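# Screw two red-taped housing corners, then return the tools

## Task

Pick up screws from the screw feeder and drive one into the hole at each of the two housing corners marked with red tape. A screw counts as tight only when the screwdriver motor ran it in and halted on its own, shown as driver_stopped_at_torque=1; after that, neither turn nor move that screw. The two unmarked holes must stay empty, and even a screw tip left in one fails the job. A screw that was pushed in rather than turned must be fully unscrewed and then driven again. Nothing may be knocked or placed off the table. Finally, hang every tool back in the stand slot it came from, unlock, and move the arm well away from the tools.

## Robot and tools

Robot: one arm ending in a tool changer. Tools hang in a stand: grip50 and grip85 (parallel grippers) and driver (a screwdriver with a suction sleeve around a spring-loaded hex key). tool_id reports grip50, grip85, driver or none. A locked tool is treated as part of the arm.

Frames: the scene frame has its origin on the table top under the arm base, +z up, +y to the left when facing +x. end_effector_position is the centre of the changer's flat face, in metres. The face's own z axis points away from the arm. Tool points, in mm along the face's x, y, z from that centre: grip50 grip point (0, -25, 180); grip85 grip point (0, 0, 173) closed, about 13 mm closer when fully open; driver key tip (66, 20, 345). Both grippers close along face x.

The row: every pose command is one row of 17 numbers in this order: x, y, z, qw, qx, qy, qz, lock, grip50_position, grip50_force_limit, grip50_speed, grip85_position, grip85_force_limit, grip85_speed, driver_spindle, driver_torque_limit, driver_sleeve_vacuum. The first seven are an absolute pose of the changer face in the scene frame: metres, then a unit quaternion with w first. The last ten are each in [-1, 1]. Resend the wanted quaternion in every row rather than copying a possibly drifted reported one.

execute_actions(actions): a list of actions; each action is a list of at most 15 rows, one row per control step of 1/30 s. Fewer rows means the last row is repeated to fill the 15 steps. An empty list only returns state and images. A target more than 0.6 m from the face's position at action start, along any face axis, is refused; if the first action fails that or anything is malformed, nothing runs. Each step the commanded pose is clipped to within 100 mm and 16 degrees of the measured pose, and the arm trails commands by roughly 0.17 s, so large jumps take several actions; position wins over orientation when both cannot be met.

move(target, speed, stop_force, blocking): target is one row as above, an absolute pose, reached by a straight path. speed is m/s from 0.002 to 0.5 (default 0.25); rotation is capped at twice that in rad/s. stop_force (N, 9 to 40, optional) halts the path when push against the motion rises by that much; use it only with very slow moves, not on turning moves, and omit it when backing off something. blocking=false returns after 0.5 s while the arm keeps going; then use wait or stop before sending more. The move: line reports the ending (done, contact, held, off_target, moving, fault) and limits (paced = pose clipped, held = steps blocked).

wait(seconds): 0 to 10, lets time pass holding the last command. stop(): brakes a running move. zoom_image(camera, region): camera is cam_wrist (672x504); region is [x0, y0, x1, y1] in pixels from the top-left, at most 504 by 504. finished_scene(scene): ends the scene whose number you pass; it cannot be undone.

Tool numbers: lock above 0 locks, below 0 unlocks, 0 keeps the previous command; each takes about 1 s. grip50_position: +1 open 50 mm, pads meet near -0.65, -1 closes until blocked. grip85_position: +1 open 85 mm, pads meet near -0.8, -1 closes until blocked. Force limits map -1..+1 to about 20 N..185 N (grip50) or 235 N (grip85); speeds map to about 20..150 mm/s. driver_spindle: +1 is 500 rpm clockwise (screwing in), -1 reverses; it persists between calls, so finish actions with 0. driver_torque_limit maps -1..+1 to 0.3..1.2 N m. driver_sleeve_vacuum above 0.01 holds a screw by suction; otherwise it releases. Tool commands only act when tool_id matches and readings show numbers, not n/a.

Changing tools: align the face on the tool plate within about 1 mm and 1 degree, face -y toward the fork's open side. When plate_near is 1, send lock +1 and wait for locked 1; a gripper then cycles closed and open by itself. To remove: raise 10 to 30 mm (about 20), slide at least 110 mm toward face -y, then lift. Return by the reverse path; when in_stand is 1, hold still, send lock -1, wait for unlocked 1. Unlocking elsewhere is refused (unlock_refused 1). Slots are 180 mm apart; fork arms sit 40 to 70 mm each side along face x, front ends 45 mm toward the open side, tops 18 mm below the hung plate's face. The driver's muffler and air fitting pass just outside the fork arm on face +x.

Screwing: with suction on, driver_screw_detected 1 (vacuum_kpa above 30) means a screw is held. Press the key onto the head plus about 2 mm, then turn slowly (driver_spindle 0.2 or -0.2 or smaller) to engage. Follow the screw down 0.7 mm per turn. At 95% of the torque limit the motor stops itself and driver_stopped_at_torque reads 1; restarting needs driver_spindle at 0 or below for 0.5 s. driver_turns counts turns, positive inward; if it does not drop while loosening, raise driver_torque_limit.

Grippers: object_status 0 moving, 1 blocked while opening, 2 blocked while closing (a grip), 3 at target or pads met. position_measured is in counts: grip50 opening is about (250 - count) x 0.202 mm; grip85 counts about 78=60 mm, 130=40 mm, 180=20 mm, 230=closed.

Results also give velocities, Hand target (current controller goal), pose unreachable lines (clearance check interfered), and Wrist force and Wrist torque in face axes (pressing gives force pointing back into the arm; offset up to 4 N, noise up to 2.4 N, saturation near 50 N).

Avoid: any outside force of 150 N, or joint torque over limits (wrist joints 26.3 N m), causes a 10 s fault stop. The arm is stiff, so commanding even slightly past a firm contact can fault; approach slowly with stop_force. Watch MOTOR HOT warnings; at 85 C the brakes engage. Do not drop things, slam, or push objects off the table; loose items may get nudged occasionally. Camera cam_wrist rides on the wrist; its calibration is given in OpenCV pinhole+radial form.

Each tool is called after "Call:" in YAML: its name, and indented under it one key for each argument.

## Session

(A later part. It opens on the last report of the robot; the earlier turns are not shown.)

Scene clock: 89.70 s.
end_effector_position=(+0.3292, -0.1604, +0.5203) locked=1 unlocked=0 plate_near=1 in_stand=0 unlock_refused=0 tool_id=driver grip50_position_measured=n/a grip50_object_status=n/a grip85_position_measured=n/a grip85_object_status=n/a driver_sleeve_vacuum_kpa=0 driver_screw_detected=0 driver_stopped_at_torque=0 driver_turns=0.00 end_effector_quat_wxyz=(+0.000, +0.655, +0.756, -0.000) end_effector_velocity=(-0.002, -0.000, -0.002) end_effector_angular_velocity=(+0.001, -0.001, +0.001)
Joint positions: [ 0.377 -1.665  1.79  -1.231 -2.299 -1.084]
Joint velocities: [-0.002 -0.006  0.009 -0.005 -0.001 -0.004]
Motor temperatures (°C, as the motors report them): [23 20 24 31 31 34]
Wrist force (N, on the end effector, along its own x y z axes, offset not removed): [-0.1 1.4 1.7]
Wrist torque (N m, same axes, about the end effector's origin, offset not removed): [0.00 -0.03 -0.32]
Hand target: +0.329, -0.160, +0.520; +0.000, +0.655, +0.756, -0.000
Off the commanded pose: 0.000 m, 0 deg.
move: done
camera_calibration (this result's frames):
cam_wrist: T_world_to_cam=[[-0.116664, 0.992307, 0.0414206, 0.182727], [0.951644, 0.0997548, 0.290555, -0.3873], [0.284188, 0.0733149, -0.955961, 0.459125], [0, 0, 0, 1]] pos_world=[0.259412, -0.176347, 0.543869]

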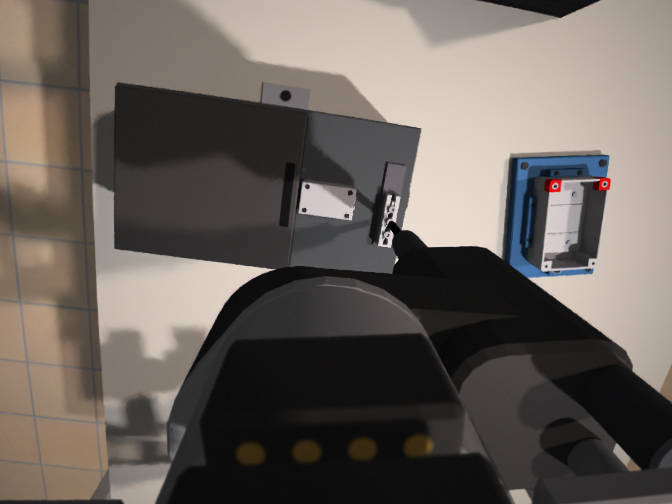

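Call:
move:
  target: [0.329,-0.1605,0.511,0,0.6547,0.7559,0,0,0,0,0,0,0,0,0,0,0]
  speed: 0.008
  stop_force: 9

Call:
zoom_image:
  camera: "cam_wrist"
  region: [360,190,420,250]

Scene clock: 92.87 s.
end_effector_position=(+0.3290, -0.1605, +0.5113) locked=1 unlocked=0 plate_near=1 in_stand=0 unlock_refused=0 tool_id=driver grip50_position_measured=n/a grip50_object_status=n/a grip85_position_measured=n/a grip85_object_status=n/a driver_sleeve_vacuum_kpa=0 driver_screw_detected=0 driver_stopped_at_torque=0 driver_turns=0.00 end_effector_quat_wxyz=(+0.000, +0.655, +0.756, -0.000) end_effector_velocity=(+0.000, -0.000, -0.002) end_effector_angular_velocity=(+0.000, +0.000, -0.001)
Joint positions: [ 0.363 -1.676  1.818 -1.259 -2.305 -1.1  ]
Joint velocities: [-0.004 -0.002  0.005 -0.006 -0.002 -0.004]
Motor temperatures (°C, as the motors report them): [23 20 24 31 31 34]
Wrist force (N, on the end effector, along its own x y z axes, offset not removed): [-0.7 3.0 -2.9]
Wrist torque (N m, same axes, about the end effector's origin, offset not removed): [0.11 -0.02 -0.23]
Hand target: +0.329, -0.160, +0.511; +0.000, +0.655, +0.756, -0.000
Off the commanded pose: 0.000 m, 0 deg.
move: done
camera_calibration (this result's frames):
cam_wrist: T_world_to_cam=[[-0.116671, 0.992305, 0.0414531, 0.183152], [0.951634, 0.0997497, 0.290591, -0.384495], [0.28422, 0.0733518, -0.955949, 0.450589], [0, 0, 0, 1]] pos_world=[0.259201, -0.176441, 0.534879]

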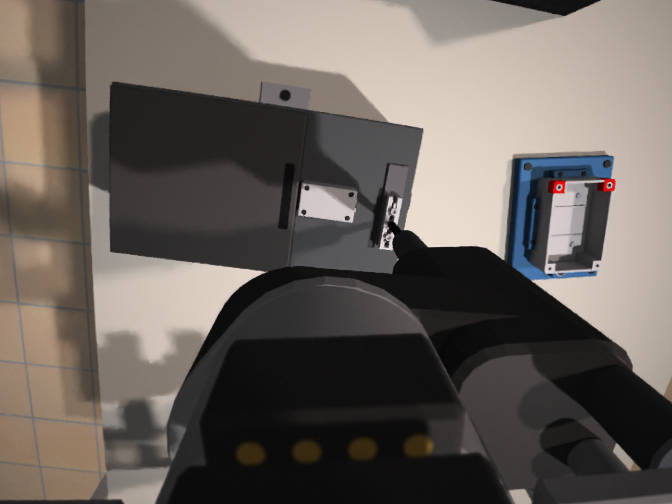

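Region (360, 190, 420, 250) of cam_wrist's 672x504 image, scaled by 8.400, with more detail than that image has.

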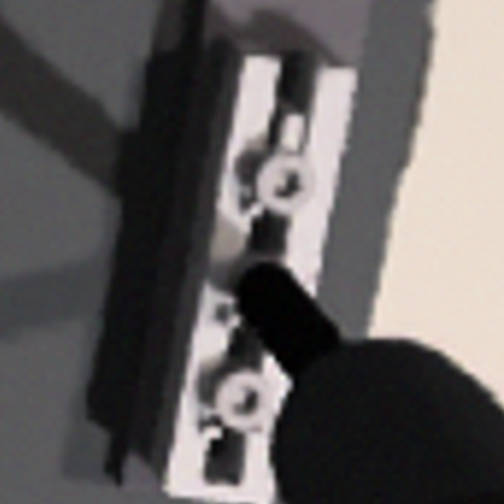

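Call:
move:
  target: [0.3293,-0.1603,0.507,0,0.6547,0.7559,0,0,0,0,0,0,0,0,0,0,1]
  speed: 0.004
  stop_force: 9

Call:
zoom_image:
  camera: "cam_wrist"
  region: [360,190,420,250]

Scene clock: 95.70 s.
end_effector_position=(+0.3293, -0.1603, +0.5071) locked=1 unlocked=0 plate_near=1 in_stand=0 unlock_refused=0 tool_id=driver grip50_position_measured=n/a grip50_object_status=n/a grip85_position_measured=n/a grip85_object_status=n/a driver_sleeve_vacuum_kpa=14 driver_screw_detected=0 driver_stopped_at_torque=0 driver_turns=0.00 end_effector_quat_wxyz=(+0.000, +0.655, +0.756, -0.000) end_effector_velocity=(-0.000, +0.001, -0.001) end_effector_angular_velocity=(-0.001, -0.000, +0.001)
Joint positions: [ 0.357 -1.68   1.83  -1.273 -2.307 -1.108]
Joint velocities: [-0.    -0.001  0.005 -0.003 -0.001 -0.001]
Motor temperatures (°C, as the motors report them): [23 20 24 31 31 34]
Wrist force (N, on the end effector, along its own x y z axes, offset not removed): [-3.5 0.7 -3.4]
Wrist torque (N m, same axes, about the end effector's origin, offset not removed): [-0.14 -0.04 -0.21]
Hand target: +0.329, -0.160, +0.507; +0.000, +0.655, +0.756, -0.000
Off the commanded pose: 0.000 m, 0 deg.
move: done
camera_calibration (this result's frames):
cam_wrist: T_world_to_cam=[[-0.116686, 0.992303, 0.0414615, 0.183168], [0.951632, 0.0997617, 0.290591, -0.383584], [0.284218, 0.073364, -0.955949, 0.446531], [0, 0, 0, 1]] pos_world=[0.259491, -0.17625, 0.530733]

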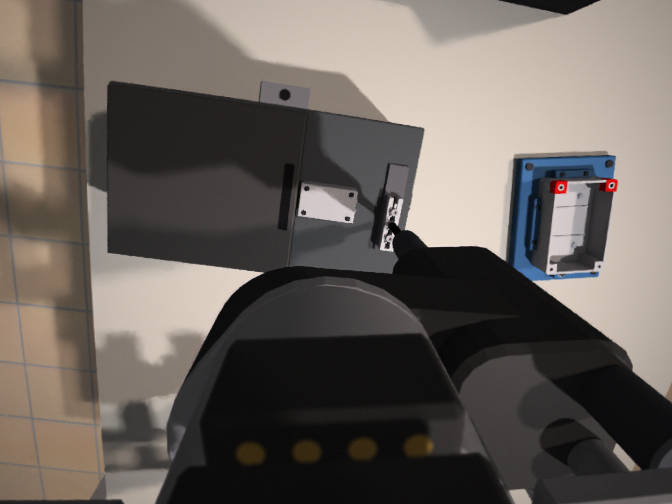

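Region (360, 190, 420, 250) of cam_wrist's 672x504 image, scaled by 8.400, with more detail than that image has.

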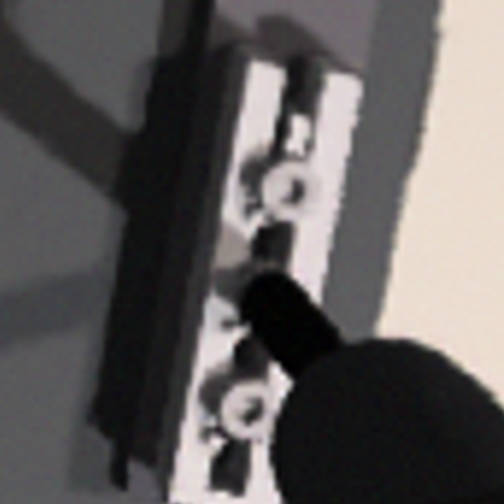

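Call:
execute_actions:
  actions:
    - [[0.329,-0.1607,0.509,0,0.6547,0.7559,0,0,0,0,0,0,0,0,0.15,0,1]]
    - [[0.329,-0.1608,0.5075,0,0.6547,0.7559,0,0,0,0,0,0,0,0,0.15,0,1]]
    - [[0.329,-0.1608,0.5075,0,0.6547,0.7559,0,0,0,0,0,0,0,0,0,0,1]]

Call:
zoom_image:
  camera: "cam_wrist"
  region: [360,190,420,250]

Scene clock: 99.83 s.
end_effector_position=(+0.3290, -0.1608, +0.5075) locked=1 unlocked=0 plate_near=1 in_stand=0 unlock_refused=0 tool_id=driver grip50_position_measured=n/a grip50_object_status=n/a grip85_position_measured=n/a grip85_object_status=n/a driver_sleeve_vacuum_kpa=14 driver_screw_detected=0 driver_stopped_at_torque=0 driver_turns=1.22 end_effector_quat_wxyz=(+0.000, +0.655, +0.756, +0.000) end_effector_velocity=(+0.000, -0.000, -0.000) end_effector_angular_velocity=(-0.000, -0.000, -0.001)
Joint positions: [ 0.357 -1.681  1.829 -1.271 -2.307 -1.108]
Joint velocities: [-0.001 -0.    -0.     0.    -0.     0.   ]
Motor temperatures (°C, as the motors report them): [23 20 24 31 31 34]
Wrist force (N, on the end effector, along its own x y z axes, offset not removed): [-1.6 1.8 -2.2]
Wrist torque (N m, same axes, about the end effector's origin, offset not removed): [-0.32 0.31 -0.16]
Hand target: +0.329, -0.161, +0.508; +0.000, +0.655, +0.756, -0.000
Off the commanded pose: 0.000 m, 0 deg.
camera_calibration (this result's frames):
cam_wrist: T_world_to_cam=[[-0.116697, 0.992301, 0.0414866, 0.183596], [0.95163, 0.0997646, 0.290599, -0.383365], [0.284223, 0.073392, -0.955945, 0.447004], [0, 0, 0, 1]] pos_world=[0.259198, -0.176743, 0.531101]

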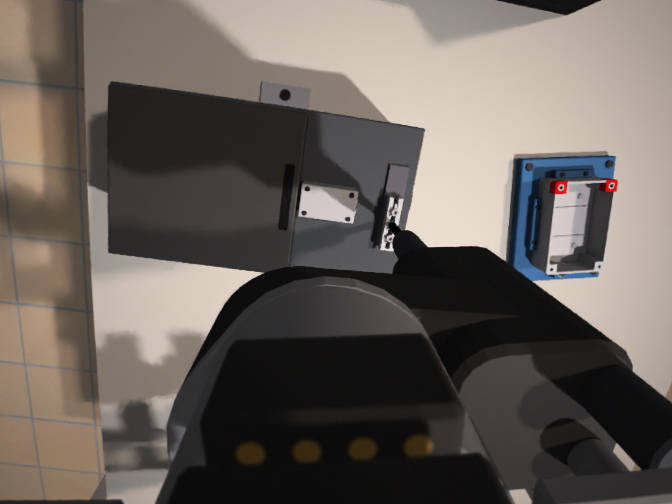

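Region (360, 190, 420, 250) of cam_wrist's 672x504 image, scaled by 8.400, with more detail than that image has.

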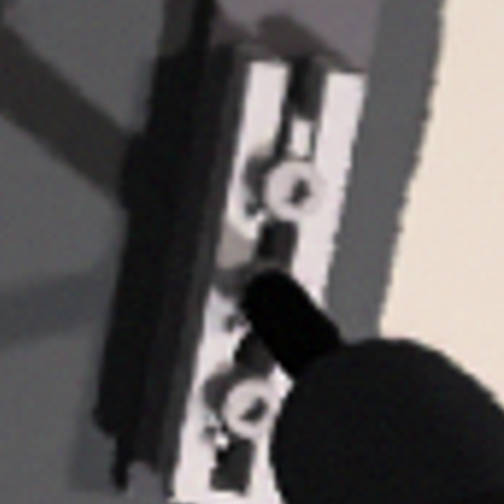

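Call:
execute_actions:
  actions:
    - [[0.3285,-0.161,0.512,0,0.6547,0.7559,0,0,0,0,0,0,0,0,0,0,1]]
    - [[0.3285,-0.161,0.508,0,0.6547,0.7559,0,0,0,0,0,0,0,0,0.15,0,1]]
    - [[0.3285,-0.161,0.506,0,0.6547,0.7559,0,0,0,0,0,0,0,0,0.15,0,1]]
    - [[0.3285,-0.161,0.505,0,0.6547,0.7559,0,0,0,0,0,0,0,0,0,0,1]]

Call:
zoom_image:
  camera: "cam_wrist"
  region: [360,190,420,250]

Scene clock: 104.43 s.
end_effector_position=(+0.3285, -0.1610, +0.5050) locked=1 unlocked=0 plate_near=1 in_stand=0 unlock_refused=0 tool_id=driver grip50_position_measured=n/a grip50_object_status=n/a grip85_position_measured=n/a grip85_object_status=n/a driver_sleeve_vacuum_kpa=14 driver_screw_detected=0 driver_stopped_at_torque=0 driver_turns=2.44 end_effector_quat_wxyz=(+0.000, +0.655, +0.756, -0.000) end_effector_velocity=(+0.000, -0.000, -0.000) end_effector_angular_velocity=(-0.000, -0.000, -0.001)
Joint positions: [ 0.353 -1.685  1.837 -1.278 -2.309 -1.112]
Joint velocities: [-0. -0.  0. -0. -0.  0.]
Motor temperatures (°C, as the motors report them): [23 20 24 31 31 34]
Wrist force (N, on the end effector, along its own x y z axes, offset not removed): [-1.3 4.8 -4.6]
Wrist torque (N m, same axes, about the end effector's origin, offset not removed): [-0.37 1.01 -0.15]
Hand target: +0.329, -0.161, +0.505; +0.000, +0.655, +0.756, -0.000
Off the commanded pose: 0.000 m, 0 deg.
camera_calibration (this result's frames):
cam_wrist: T_world_to_cam=[[-0.116693, 0.992301, 0.041482, 0.183841], [0.951631, 0.0997625, 0.290595, -0.382151], [0.28422, 0.0733861, -0.955946, 0.4448], [0, 0, 0, 1]] pos_world=[0.258699, -0.176943, 0.528631]

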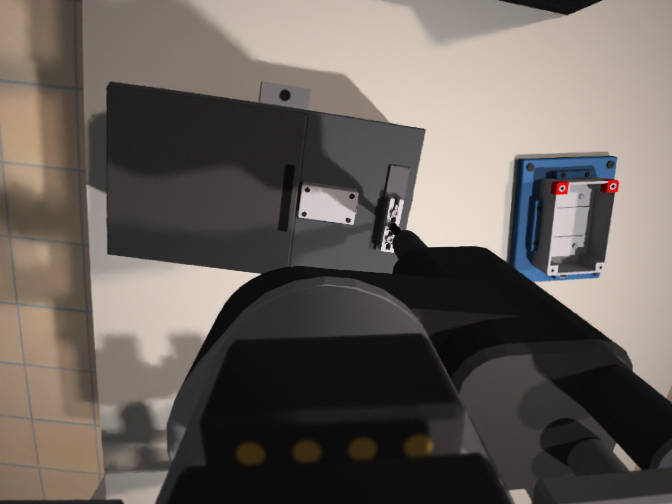

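Region (360, 190, 420, 250) of cam_wrist's 672x504 image, scaled by 8.400, with more detail than that image has.

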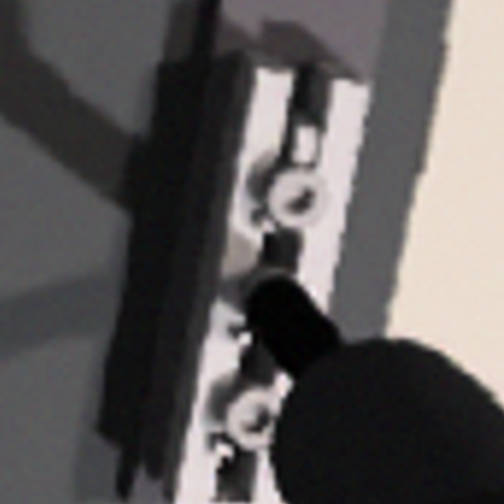

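Call:
execute_actions:
  actions:
    - [[0.3292,-0.1607,0.505,0,0.6547,0.7559,0,0,0,0,0,0,0,0,0.1,0,1]]
    - [[0.3292,-0.1607,0.5035,0,0.6547,0.7559,0,0,0,0,0,0,0,0,0.1,0,1]]
    - [[0.3292,-0.1607,0.5025,0,0.6547,0.7559,0,0,0,0,0,0,0,0,0,0,1]]

Call:
zoom_image:
  camera: "cam_wrist"
  region: [360,190,420,250]

Scene clock: 108.27 s.
end_effector_position=(+0.3292, -0.1607, +0.5025) locked=1 unlocked=0 plate_near=1 in_stand=0 unlock_refused=0 tool_id=driver grip50_position_measured=n/a grip50_object_status=n/a grip85_position_measured=n/a grip85_object_status=n/a driver_sleeve_vacuum_kpa=14 driver_screw_detected=0 driver_stopped_at_torque=0 driver_turns=3.26 end_effector_quat_wxyz=(+0.000, +0.655, +0.756, -0.000) end_effector_velocity=(+0.000, -0.000, +0.000) end_effector_angular_velocity=(+0.000, -0.001, -0.001)
Joint positions: [ 0.349 -1.686  1.844 -1.287 -2.311 -1.117]
Joint velocities: [ 0.    -0.    -0.    -0.001 -0.    -0.   ]
Motor temperatures (°C, as the motors report them): [23 20 24 31 31 34]
Wrist force (N, on the end effector, along its own x y z axes, offset not removed): [-0.4 3.5 -5.6]
Wrist torque (N m, same axes, about the end effector's origin, offset not removed): [-0.22 0.38 -0.26]
Hand target: +0.329, -0.161, +0.503; +0.000, +0.655, +0.756, -0.000
Off the commanded pose: 0.000 m, 0 deg.
camera_calibration (this result's frames):
cam_wrist: T_world_to_cam=[[-0.116693, 0.992301, 0.0414822, 0.183728], [0.951631, 0.0997624, 0.290596, -0.382121], [0.28422, 0.0733863, -0.955946, 0.442189], [0, 0, 0, 1]] pos_world=[0.259399, -0.176643, 0.52613]

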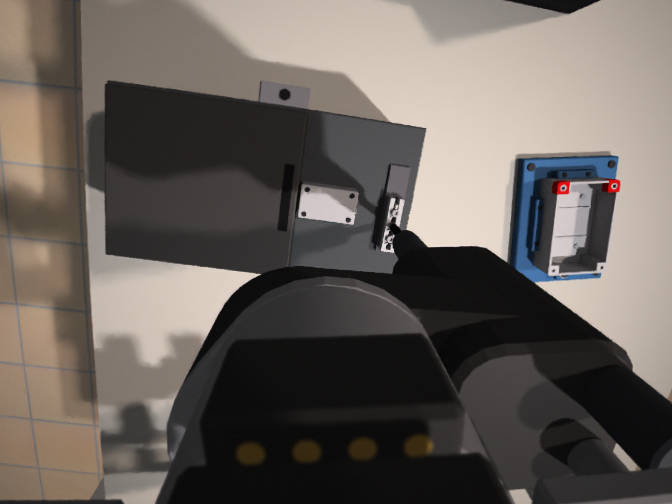

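Region (360, 190, 420, 250) of cam_wrist's 672x504 image, scaled by 8.400, with more detail than that image has.

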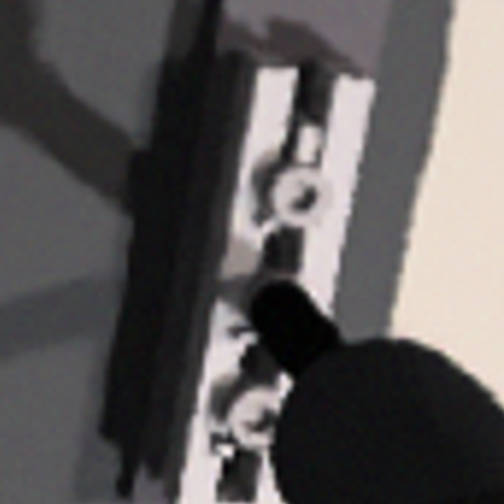

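Call:
execute_actions:
  actions:
    - [[0.3292,-0.1607,0.509,0,0.6547,0.7559,0,0,0,0,0,0,0,0,0,0,1]]
    - [[0.3285,-0.1612,0.516,0,0.6547,0.7559,0,0,0,0,0,0,0,0,0,0,1]]
    - [[0.3285,-0.1612,0.516,0,0.6547,0.7559,0,0,0,0,0,0,0,0,0,0,1]]

Call:
zoom_image:
  camera: "cam_wrist"
  region: [360,190,420,250]

Scene clock: 113.27 s.
end_effector_position=(+0.3285, -0.1612, +0.5160) locked=1 unlocked=0 plate_near=1 in_stand=0 unlock_refused=0 tool_id=driver grip50_position_measured=n/a grip50_object_status=n/a grip85_position_measured=n/a grip85_object_status=n/a driver_sleeve_vacuum_kpa=30 driver_screw_detected=0 driver_stopped_at_torque=0 driver_turns=3.26 end_effector_quat_wxyz=(-0.000, +0.655, +0.756, +0.000) end_effector_velocity=(-0.000, +0.000, +0.000) end_effector_angular_velocity=(+0.000, -0.001, +0.002)
Joint positions: [ 0.37  -1.672  1.804 -1.243 -2.302 -1.092]
Joint velocities: [ 0.001  0.    -0.    -0.     0.    -0.002]
Motor temperatures (°C, as the motors report them): [23 20 24 31 31 34]
Wrist force (N, on the end effector, along its own x y z axes, offset not removed): [2.1 4.9 3.9]
Wrist torque (N m, same axes, about the end effector's origin, offset not removed): [0.14 -0.01 -0.17]
Hand target: +0.328, -0.161, +0.516; -0.000, +0.655, +0.756, +0.000
Off the commanded pose: 0.000 m, 0 deg.
camera_calibration (this result's frames):
cam_wrist: T_world_to_cam=[[-0.116697, 0.992301, 0.0414889, 0.183582], [0.95163, 0.0997641, 0.290598, -0.385318], [0.284221, 0.073394, -0.955945, 0.455296], [0, 0, 0, 1]] pos_world=[0.258699, -0.177143, 0.539594]

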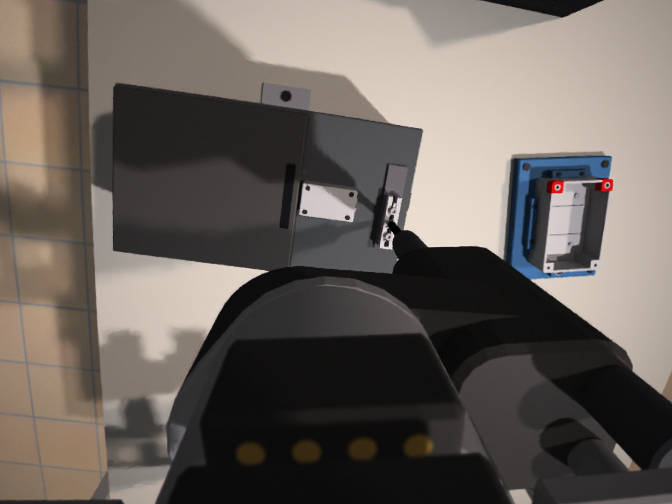

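Region (360, 190, 420, 250) of cam_wrist's 672x504 image, scaled by 8.400, with more detail than that image has.

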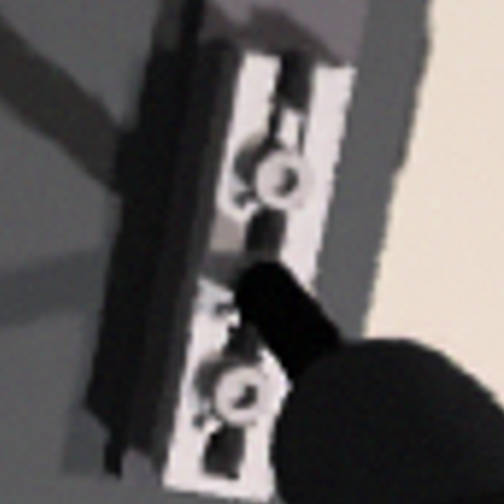

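Vacuum is rising, so the screw appears to have been sucked in.

Call:
move:
  target: [0.3288,-0.161,0.545,0,0.6547,0.7559,0,0,0,0,0,0,0,0,0,0,1]
  speed: 0.03

Call:
zoom_image:
  camera: "cam_wrist"
  region: [360,190,420,250]

Call:
zoom_image:
  camera: "cam_wrist"
  region: [500,150,620,270]

Scene clock: 116.70 s.
end_effector_position=(+0.3288, -0.1610, +0.5446) locked=1 unlocked=0 plate_near=1 in_stand=0 unlock_refused=0 tool_id=driver grip50_position_measured=n/a grip50_object_status=n/a grip85_position_measured=n/a grip85_object_status=n/a driver_sleeve_vacuum_kpa=40 driver_screw_detected=1 driver_stopped_at_torque=0 driver_turns=3.26 end_effector_quat_wxyz=(-0.000, +0.655, +0.756, +0.000) end_effector_velocity=(-0.000, +0.000, +0.003) end_effector_angular_velocity=(-0.001, -0.000, -0.000)
Joint positions: [ 0.413 -1.637  1.715 -1.157 -2.282 -1.042]
Joint velocities: [ 0.005  0.004 -0.008  0.008  0.002  0.006]
Motor temperatures (°C, as the motors report them): [23 20 24 31 31 34]
Wrist force (N, on the end effector, along its own x y z axes, offset not removed): [-1.5 1.8 4.6]
Wrist torque (N m, same axes, about the end effector's origin, offset not removed): [0.08 0.01 -0.29]
Hand target: +0.329, -0.161, +0.545; -0.000, +0.655, +0.756, +0.000
Off the commanded pose: 0.000 m, 0 deg.
move: done
camera_calibration (this result's frames):
cam_wrist: T_world_to_cam=[[-0.116751, 0.992289, 0.0416119, 0.182183], [0.951607, 0.0997754, 0.290669, -0.393956], [0.284276, 0.0735341, -0.955918, 0.482582], [0, 0, 0, 1]] pos_world=[0.258975, -0.176957, 0.568238]

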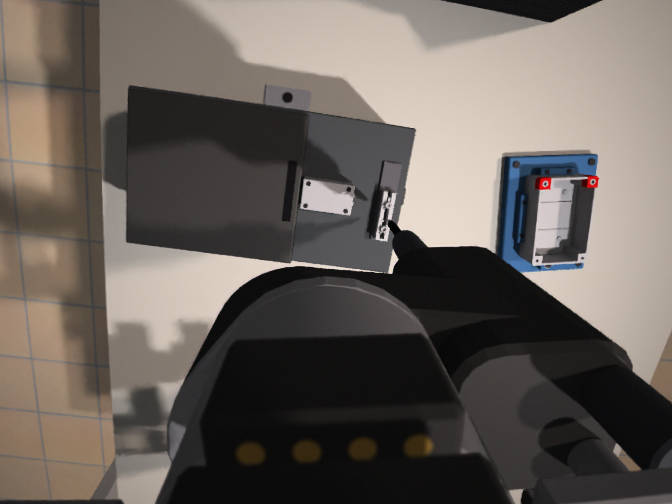

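Region (360, 190, 420, 250) of cam_wrist's 672x504 image, scaled by 8.400, with more detail than that image has.

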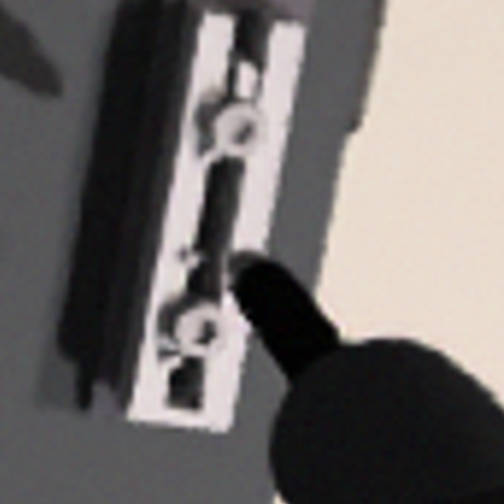

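Region (500, 150, 620, 270) of cam_wrist's 672x504 image, scaled by 4.200, with more detail than that image has.

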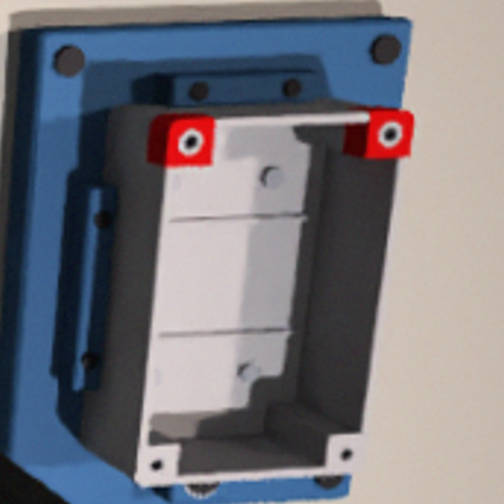

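Call:
move:
  target: [0.30,-0.04,0.54,0,0.6547,0.7559,0,0,0,0,0,0,0,0,0,0,1]
  speed: 0.12

Call:
move:
  target: [0.282,0.0596,0.45,0,0.6547,0.7559,0,0,0,0,0,0,0,0,0,0,1]
  speed: 0.12

Call:
zoom_image:
  camera: "cam_wrist"
  region: [360,190,420,250]

Scene clock: 121.17 s.
end_effector_position=(+0.3002, -0.0402, +0.5401) locked=1 unlocked=0 plate_near=1 in_stand=0 unlock_refused=0 tool_id=driver grip50_position_measured=n/a grip50_object_status=n/a grip85_position_measured=n/a grip85_object_status=n/a driver_sleeve_vacuum_kpa=40 driver_screw_detected=1 driver_stopped_at_torque=0 driver_turns=3.26 end_effector_quat_wxyz=(-0.000, +0.655, +0.756, +0.000) end_effector_velocity=(-0.001, +0.003, +0.000) end_effector_angular_velocity=(+0.000, +0.000, -0.001)
Joint positions: [ 0.584 -1.491  1.784 -1.256 -2.192 -0.856]
Joint velocities: [ 0.004  0.004 -0.    -0.002  0.003  0.005]
Motor temperatures (°C, as the motors report them): [23 20 24 31 31 34]
Wrist force (N, on the end effector, along its own x y z axes, offset not removed): [-2.4 4.5 1.5]
Wrist torque (N m, same axes, about the end effector's origin, offset not removed): [0.31 0.06 -0.24]
Hand target: +0.300, -0.040, +0.540; -0.000, +0.655, +0.756, +0.000
Off the commanded pose: 0.000 m, 0 deg.
move: done
camera_calibration (this result's frames):
cam_wrist: T_world_to_cam=[[-0.116844, 0.992268, 0.041849, 0.0591089], [0.951622, 0.0998008, 0.290611, -0.377456], [0.284187, 0.0737805, -0.955926, 0.477478], [0, 0, 0, 1]] pos_world=[0.230409, -0.05621, 0.563652]

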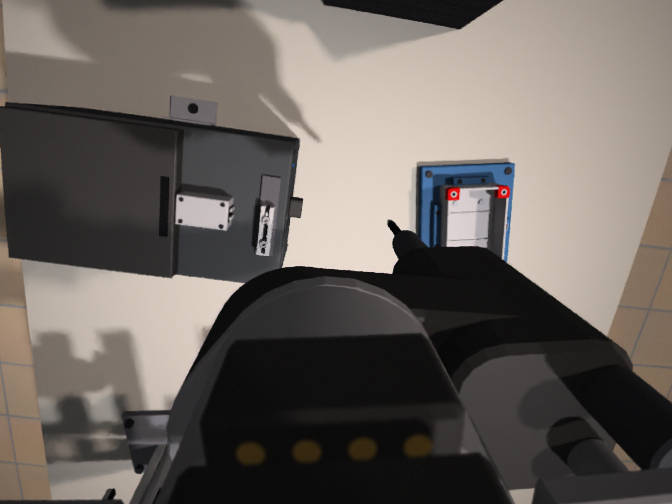

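Scene clock: 122.87 s.
end_effector_position=(+0.2822, +0.0595, +0.4503) locked=1 unlocked=0 plate_near=1 in_stand=0 unlock_refused=0 tool_id=driver grip50_position_measured=n/a grip50_object_status=n/a grip85_position_measured=n/a grip85_object_status=n/a driver_sleeve_vacuum_kpa=40 driver_screw_detected=1 driver_stopped_at_torque=0 driver_turns=3.26 end_effector_quat_wxyz=(-0.000, +0.655, +0.756, -0.000) end_effector_velocity=(+0.000, +0.002, -0.002) end_effector_angular_velocity=(+0.001, -0.001, -0.000)
Joint positions: [ 0.609 -1.365  2.019 -1.602 -2.178 -0.83 ]
Joint velocities: [-0.     0.004  0.003 -0.009  0.    -0.001]
Motor temperatures (°C, as the motors report them): [23 20 24 31 31 34]
Wrist force (N, on the end effector, along its own x y z axes, offset not removed): [0.2 0.9 3.8]
Wrist torque (N m, same axes, about the end effector's origin, offset not removed): [0.02 -0.27 -0.36]
Hand target: +0.282, +0.060, +0.450; -0.000, +0.655, +0.756, +0.000
Off the commanded pose: 0.000 m, 0 deg.
move: done
camera_calibration (this result's frames):
cam_wrist: T_world_to_cam=[[-0.116714, 0.992299, 0.0414782, -0.0380454], [0.951648, 0.099788, 0.290531, -0.344117], [0.284154, 0.0733816, -0.955966, 0.38948], [0, 0, 0, 1]] pos_world=[0.212366, 0.0435105, 0.473884]

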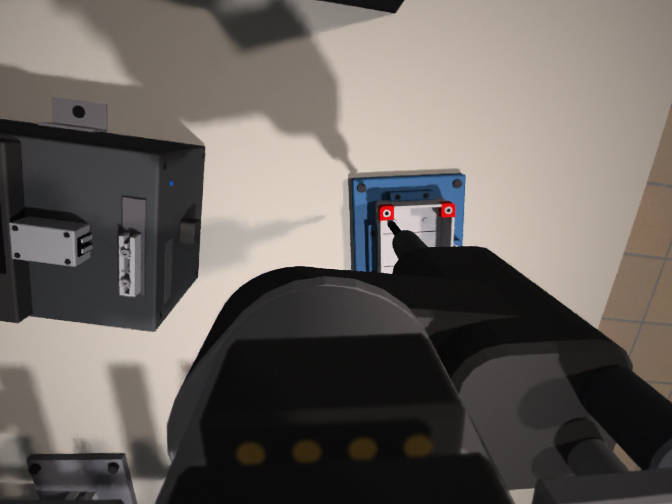

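Region (360, 190, 420, 250) of cam_wrist's 672x504 image, scaled by 8.400, with more detail than that image has.

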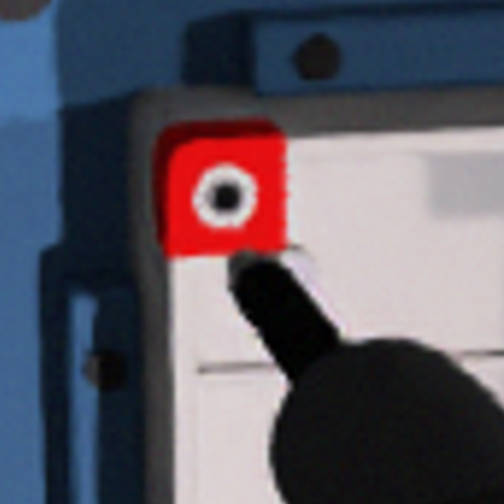

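Call:
move:
  target: [0.2812,0.063,0.428,0,0.6547,0.7559,0,0,0,0,0,0,0,0,0,0,1]
  speed: 0.02

Call:
zoom_image:
  camera: "cam_wrist"
  region: [360,190,420,250]

Scene clock: 127.03 s.
end_effector_position=(+0.2812, +0.0630, +0.4284) locked=1 unlocked=0 plate_near=1 in_stand=0 unlock_refused=0 tool_id=driver grip50_position_measured=n/a grip50_object_status=n/a grip85_position_measured=n/a grip85_object_status=n/a driver_sleeve_vacuum_kpa=40 driver_screw_detected=1 driver_stopped_at_torque=0 driver_turns=3.26 end_effector_quat_wxyz=(+0.000, +0.655, +0.756, -0.000) end_effector_velocity=(-0.001, +0.001, -0.004) end_effector_angular_velocity=(-0.001, +0.001, +0.001)
Joint positions: [ 0.588 -1.362  2.074 -1.673 -2.19  -0.852]
Joint velocities: [-0.003  0.001  0.01  -0.01  -0.001 -0.003]
Motor temperatures (°C, as the motors report them): [23 20 24 31 31 34]
Wrist force (N, on the end effector, along its own x y z axes, offset not removed): [-1.9 2.7 3.7]
Wrist torque (N m, same axes, about the end effector's origin, offset not removed): [0.17 -0.14 -0.20]
Hand target: +0.281, +0.063, +0.428; +0.000, +0.655, +0.756, -0.000
Off the commanded pose: 0.000 m, 0 deg.
move: done
camera_calibration (this result's frames):
cam_wrist: T_world_to_cam=[[-0.116664, 0.992308, 0.0414098, -0.0407058], [0.951641, 0.0997575, 0.290564, -0.337226], [0.284198, 0.0733056, -0.955959, 0.368547], [0, 0, 0, 1]] pos_world=[0.211429, 0.0470169, 0.451987]

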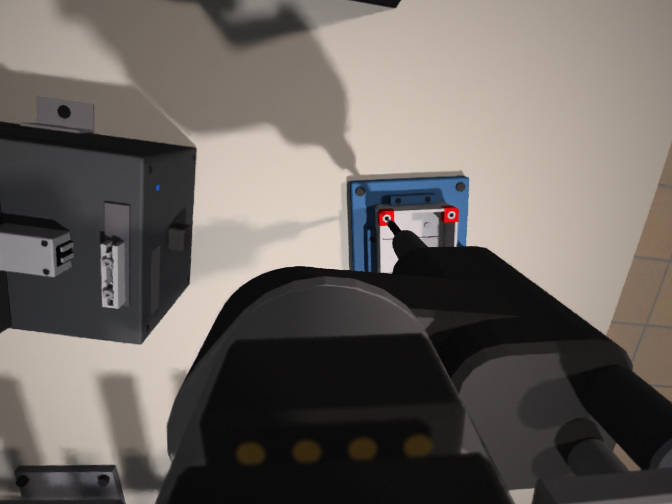

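Region (360, 190, 420, 250) of cam_wrist's 672x504 image, scaled by 8.400, with more detail than that image has.

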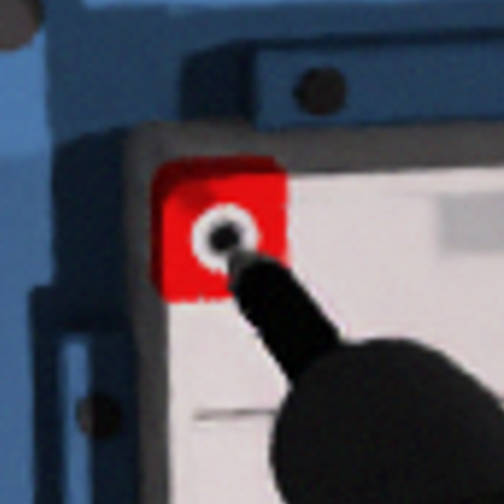

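Call:
move:
  target: [0.2812,0.063,0.417,0,0.6547,0.7559,0,0,0,0,0,0,0,0,0,0,1]
  speed: 0.006
  stop_force: 9

Call:
zoom_image:
  camera: "cam_wrist"
  region: [360,190,420,250]

Scene clock: 130.37 s.
end_effector_position=(+0.2812, +0.0630, +0.4172) locked=1 unlocked=0 plate_near=1 in_stand=0 unlock_refused=0 tool_id=driver grip50_position_measured=n/a grip50_object_status=n/a grip85_position_measured=n/a grip85_object_status=n/a driver_sleeve_vacuum_kpa=40 driver_screw_detected=1 driver_stopped_at_torque=0 driver_turns=3.26 end_effector_quat_wxyz=(+0.000, +0.655, +0.756, -0.000) end_effector_velocity=(+0.000, +0.000, -0.001) end_effector_angular_velocity=(+0.001, -0.001, -0.000)
Joint positions: [ 0.574 -1.363  2.103 -1.71  -2.198 -0.866]
Joint velocities: [-0.001 -0.     0.003 -0.006 -0.001 -0.002]
Motor temperatures (°C, as the motors report them): [23 20 24 31 31 34]
Wrist force (N, on the end effector, along its own x y z axes, offset not removed): [-1.0 0.2 5.5]
Wrist torque (N m, same axes, about the end effector's origin, offset not removed): [-0.14 -0.04 -0.22]
Hand target: +0.281, +0.063, +0.417; +0.000, +0.655, +0.756, -0.000
Off the commanded pose: 0.000 m, 0 deg.
move: done
camera_calibration (this result's frames):
cam_wrist: T_world_to_cam=[[-0.116679, 0.992304, 0.0414467, -0.0403051], [0.951634, 0.0997594, 0.290587, -0.333965], [0.284216, 0.0733475, -0.95595, 0.357841], [0, 0, 0, 1]] pos_world=[0.211406, 0.0470644, 0.440795]

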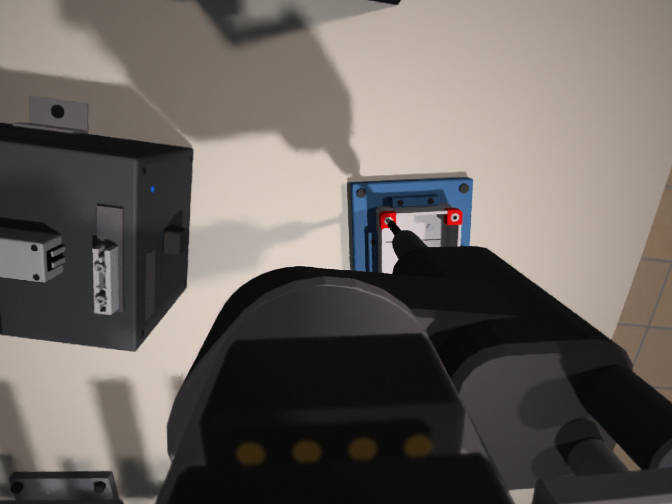

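Region (360, 190, 420, 250) of cam_wrist's 672x504 image, scaled by 8.400, with more detail than that image has.

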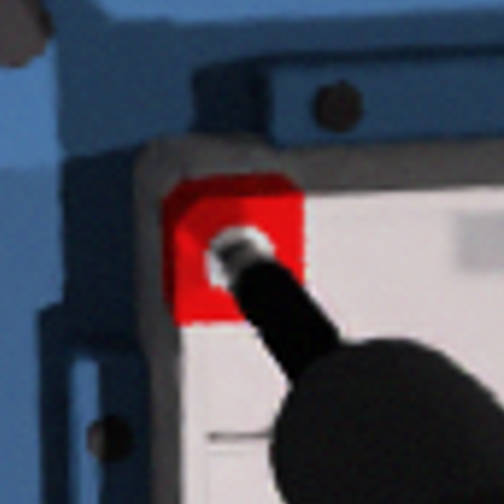

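Call:
move:
  target: [0.2812,0.063,0.412,0,0.6547,0.7559,0,0,0,0,0,0,0,0,0,0,1]
  speed: 0.004
  stop_force: 9

Call:
zoom_image:
  camera: "cam_wrist"
  region: [360,190,420,250]

Scene clock: 133.07 s.
end_effector_position=(+0.2812, +0.0630, +0.4121) locked=1 unlocked=0 plate_near=1 in_stand=0 unlock_refused=0 tool_id=driver grip50_position_measured=n/a grip50_object_status=n/a grip85_position_measured=n/a grip85_object_status=n/a driver_sleeve_vacuum_kpa=40 driver_screw_detected=1 driver_stopped_at_torque=0 driver_turns=3.26 end_effector_quat_wxyz=(+0.000, +0.655, +0.756, +0.000) end_effector_velocity=(-0.000, +0.000, -0.001) end_effector_angular_velocity=(-0.000, -0.001, +0.002)
Joint positions: [ 0.567 -1.363  2.116 -1.726 -2.202 -0.873]
Joint velocities: [-0.     0.     0.003 -0.004 -0.001 -0.003]
Motor temperatures (°C, as the motors report them): [23 20 24 31 31 34]
Wrist force (N, on the end effector, along its own x y z axes, offset not removed): [-2.4 1.0 -1.4]
Wrist torque (N m, same axes, about the end effector's origin, offset not removed): [-0.51 0.10 -0.05]
Hand target: +0.281, +0.063, +0.412; +0.000, +0.655, +0.756, -0.000
Off the commanded pose: 0.000 m, 0 deg.
move: done
camera_calibration (this result's frames):
cam_wrist: T_world_to_cam=[[-0.11666, 0.992305, 0.041494, -0.0401054], [0.951626, 0.099725, 0.290625, -0.332506], [0.284251, 0.0733911, -0.955937, 0.352999], [0, 0, 0, 1]] pos_world=[0.211402, 0.0470489, 0.435744]

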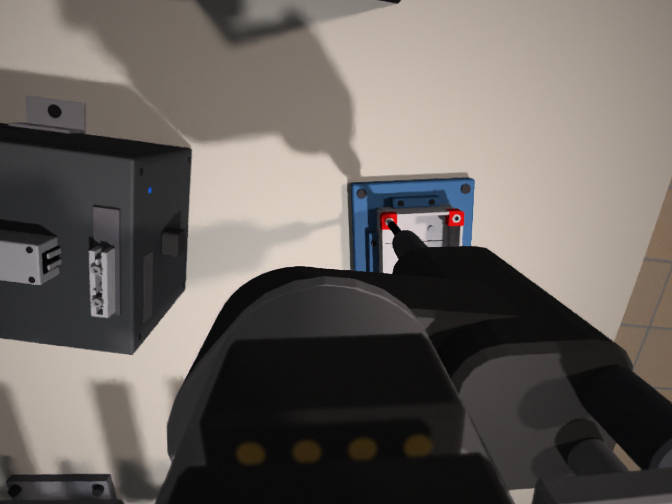

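Region (360, 190, 420, 250) of cam_wrist's 672x504 image, scaled by 8.400, with more detail than that image has.

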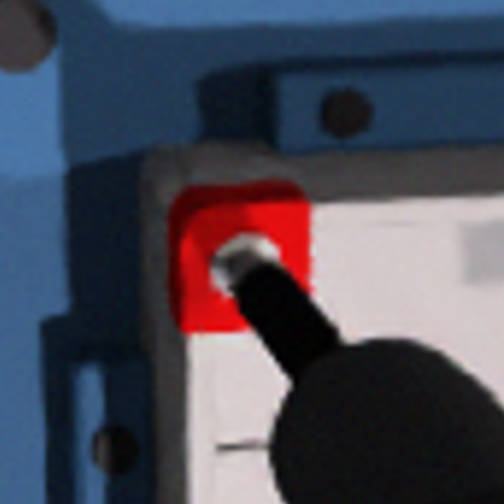

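Call:
execute_actions:
  actions:
    - [[0.2814,0.063,0.4113,0,0.6547,0.7559,0,0,0,0,0,0,0,0,0.2,0,1]]
    - [[0.2814,0.063,0.4107,0,0.6547,0.7559,0,0,0,0,0,0,0,0,0.2,0,1]]
    - [[0.2814,0.063,0.4101,0,0.6547,0.7559,0,0,0,0,0,0,0,0,0.2,0,1]]
    - [[0.2814,0.063,0.4091,0,0.6547,0.7559,0,0,0,0,0,0,0,0,0.4,0,1]]
    - [[0.2814,0.063,0.408,0,0.6547,0.7559,0,0,0,0,0,0,0,0,0.4,0,1]]
    - [[0.2814,0.063,0.408,0,0.6547,0.7559,0,0,0,0,0,0,0,0,0,0,1]]

Call:
zoom_image:
  camera: "cam_wrist"
  region: [360,190,420,250]

Scene clock: 138.23 s.
end_effector_position=(+0.2814, +0.0630, +0.4080) locked=1 unlocked=0 plate_near=1 in_stand=0 unlock_refused=0 tool_id=driver grip50_position_measured=n/a grip50_object_status=n/a grip85_position_measured=n/a grip85_object_status=n/a driver_sleeve_vacuum_kpa=40 driver_screw_detected=1 driver_stopped_at_torque=0 driver_turns=8.99 end_effector_quat_wxyz=(+0.000, +0.655, +0.756, -0.000) end_effector_velocity=(+0.000, +0.000, +0.001) end_effector_angular_velocity=(+0.002, -0.003, -0.000)
Joint positions: [ 0.562 -1.362  2.126 -1.74  -2.205 -0.878]
Joint velocities: [ 0.001  0.    -0.002 -0.001 -0.    -0.   ]
Motor temperatures (°C, as the motors report them): [23 20 24 31 31 34]
Wrist force (N, on the end effector, along its own x y z axes, offset not removed): [-1.9 1.4 -1.0]
Wrist torque (N m, same axes, about the end effector's origin, offset not removed): [0.00 0.07 -0.09]
Hand target: +0.281, +0.063, +0.408; +0.000, +0.655, +0.756, -0.000
Off the commanded pose: 0.000 m, 0 deg.
camera_calibration (this result's frames):
cam_wrist: T_world_to_cam=[[-0.116697, 0.992301, 0.0414849, -0.0399067], [0.95163, 0.0997656, 0.290596, -0.33148], [0.28422, 0.0733902, -0.955946, 0.348991], [0, 0, 0, 1]] pos_world=[0.211599, 0.0470572, 0.431599]

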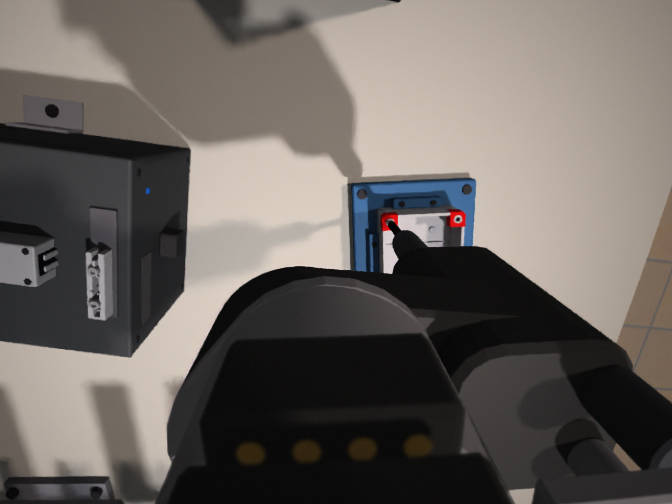

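Region (360, 190, 420, 250) of cam_wrist's 672x504 image, scaled by 8.400, with more detail than that image has.

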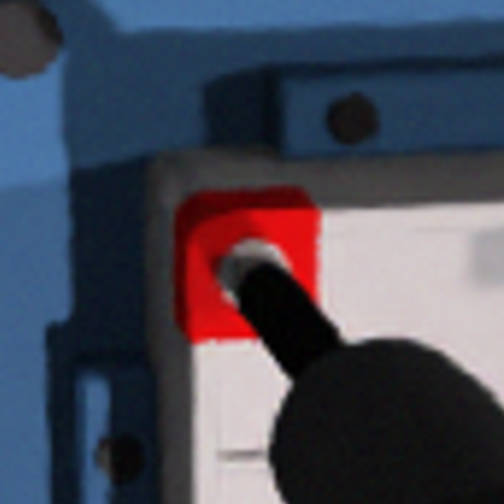

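The screw is threading in.

Call:
execute_actions:
  actions:
    - [[0.2814,0.063,0.4065,0,0.6547,0.7559,0,0,0,0,0,0,0,0,0.5,0,1]]
    - [[0.2814,0.063,0.405,0,0.6547,0.7559,0,0,0,0,0,0,0,0,0.5,0,1]]
    - [[0.2814,0.063,0.4035,0,0.6547,0.7559,0,0,0,0,0,0,0,0,0.5,0,1]]
    - [[0.2814,0.063,0.402,0,0.6547,0.7559,0,0,0,0,0,0,0,0,0.5,0,1]]
    - [[0.2814,0.063,0.4005,0,0.6547,0.7559,0,0,0,0,0,0,0,0,0.5,0,1]]
    - [[0.2814,0.063,0.399,0,0.6547,0.7559,0,0,0,0,0,0,0,0,0.5,0,1]]
    - [[0.2814,0.063,0.399,0,0.6547,0.7559,0,0,0,0,0,0,0,0,0,0,1]]

Scene clock: 144.10 s.
end_effector_position=(+0.2814, +0.0630, +0.3990) locked=1 unlocked=0 plate_near=1 in_stand=0 unlock_refused=0 tool_id=driver grip50_position_measured=n/a grip50_object_status=n/a grip85_position_measured=n/a grip85_object_status=n/a driver_sleeve_vacuum_kpa=40 driver_screw_detected=1 driver_stopped_at_torque=1 driver_turns=16.94 end_effector_quat_wxyz=(+0.000, +0.655, +0.756, -0.000) end_effector_velocity=(+0.001, -0.001, -0.000) end_effector_angular_velocity=(+0.000, +0.002, -0.004)
Joint positions: [ 0.55  -1.361  2.148 -1.771 -2.211 -0.891]
Joint velocities: [-0.003  0.    -0.    -0.    -0.     0.001]
Motor temperatures (°C, as the motors report them): [23 20 24 31 31 34]
Wrist force (N, on the end effector, along its own x y z axes, offset not removed): [-4.5 1.1 -0.5]
Wrist torque (N m, same axes, about the end effector's origin, offset not removed): [0.34 -0.05 -0.20]
Hand target: +0.281, +0.063, +0.399; +0.000, +0.655, +0.756, -0.000
Off the commanded pose: 0.000 m, 0 deg.
camera_calibration (this result's frames):
cam_wrist: T_world_to_cam=[[-0.116696, 0.992301, 0.0414861, -0.0395337], [0.95163, 0.0997641, 0.290597, -0.328865], [0.284221, 0.0733911, -0.955946, 0.340388], [0, 0, 0, 1]] pos_world=[0.211599, 0.0470567, 0.4226]

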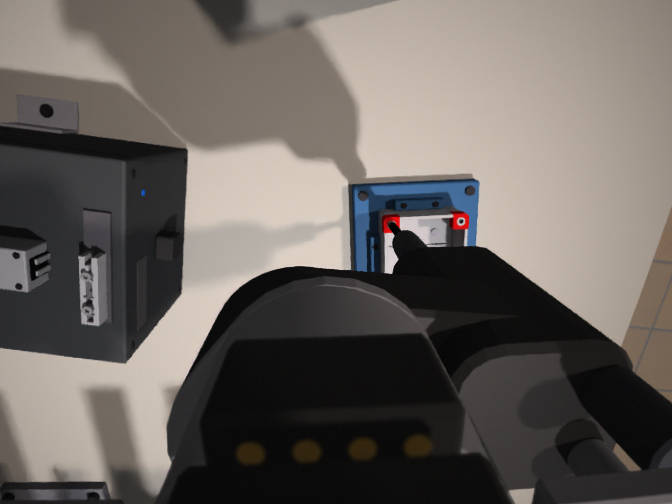

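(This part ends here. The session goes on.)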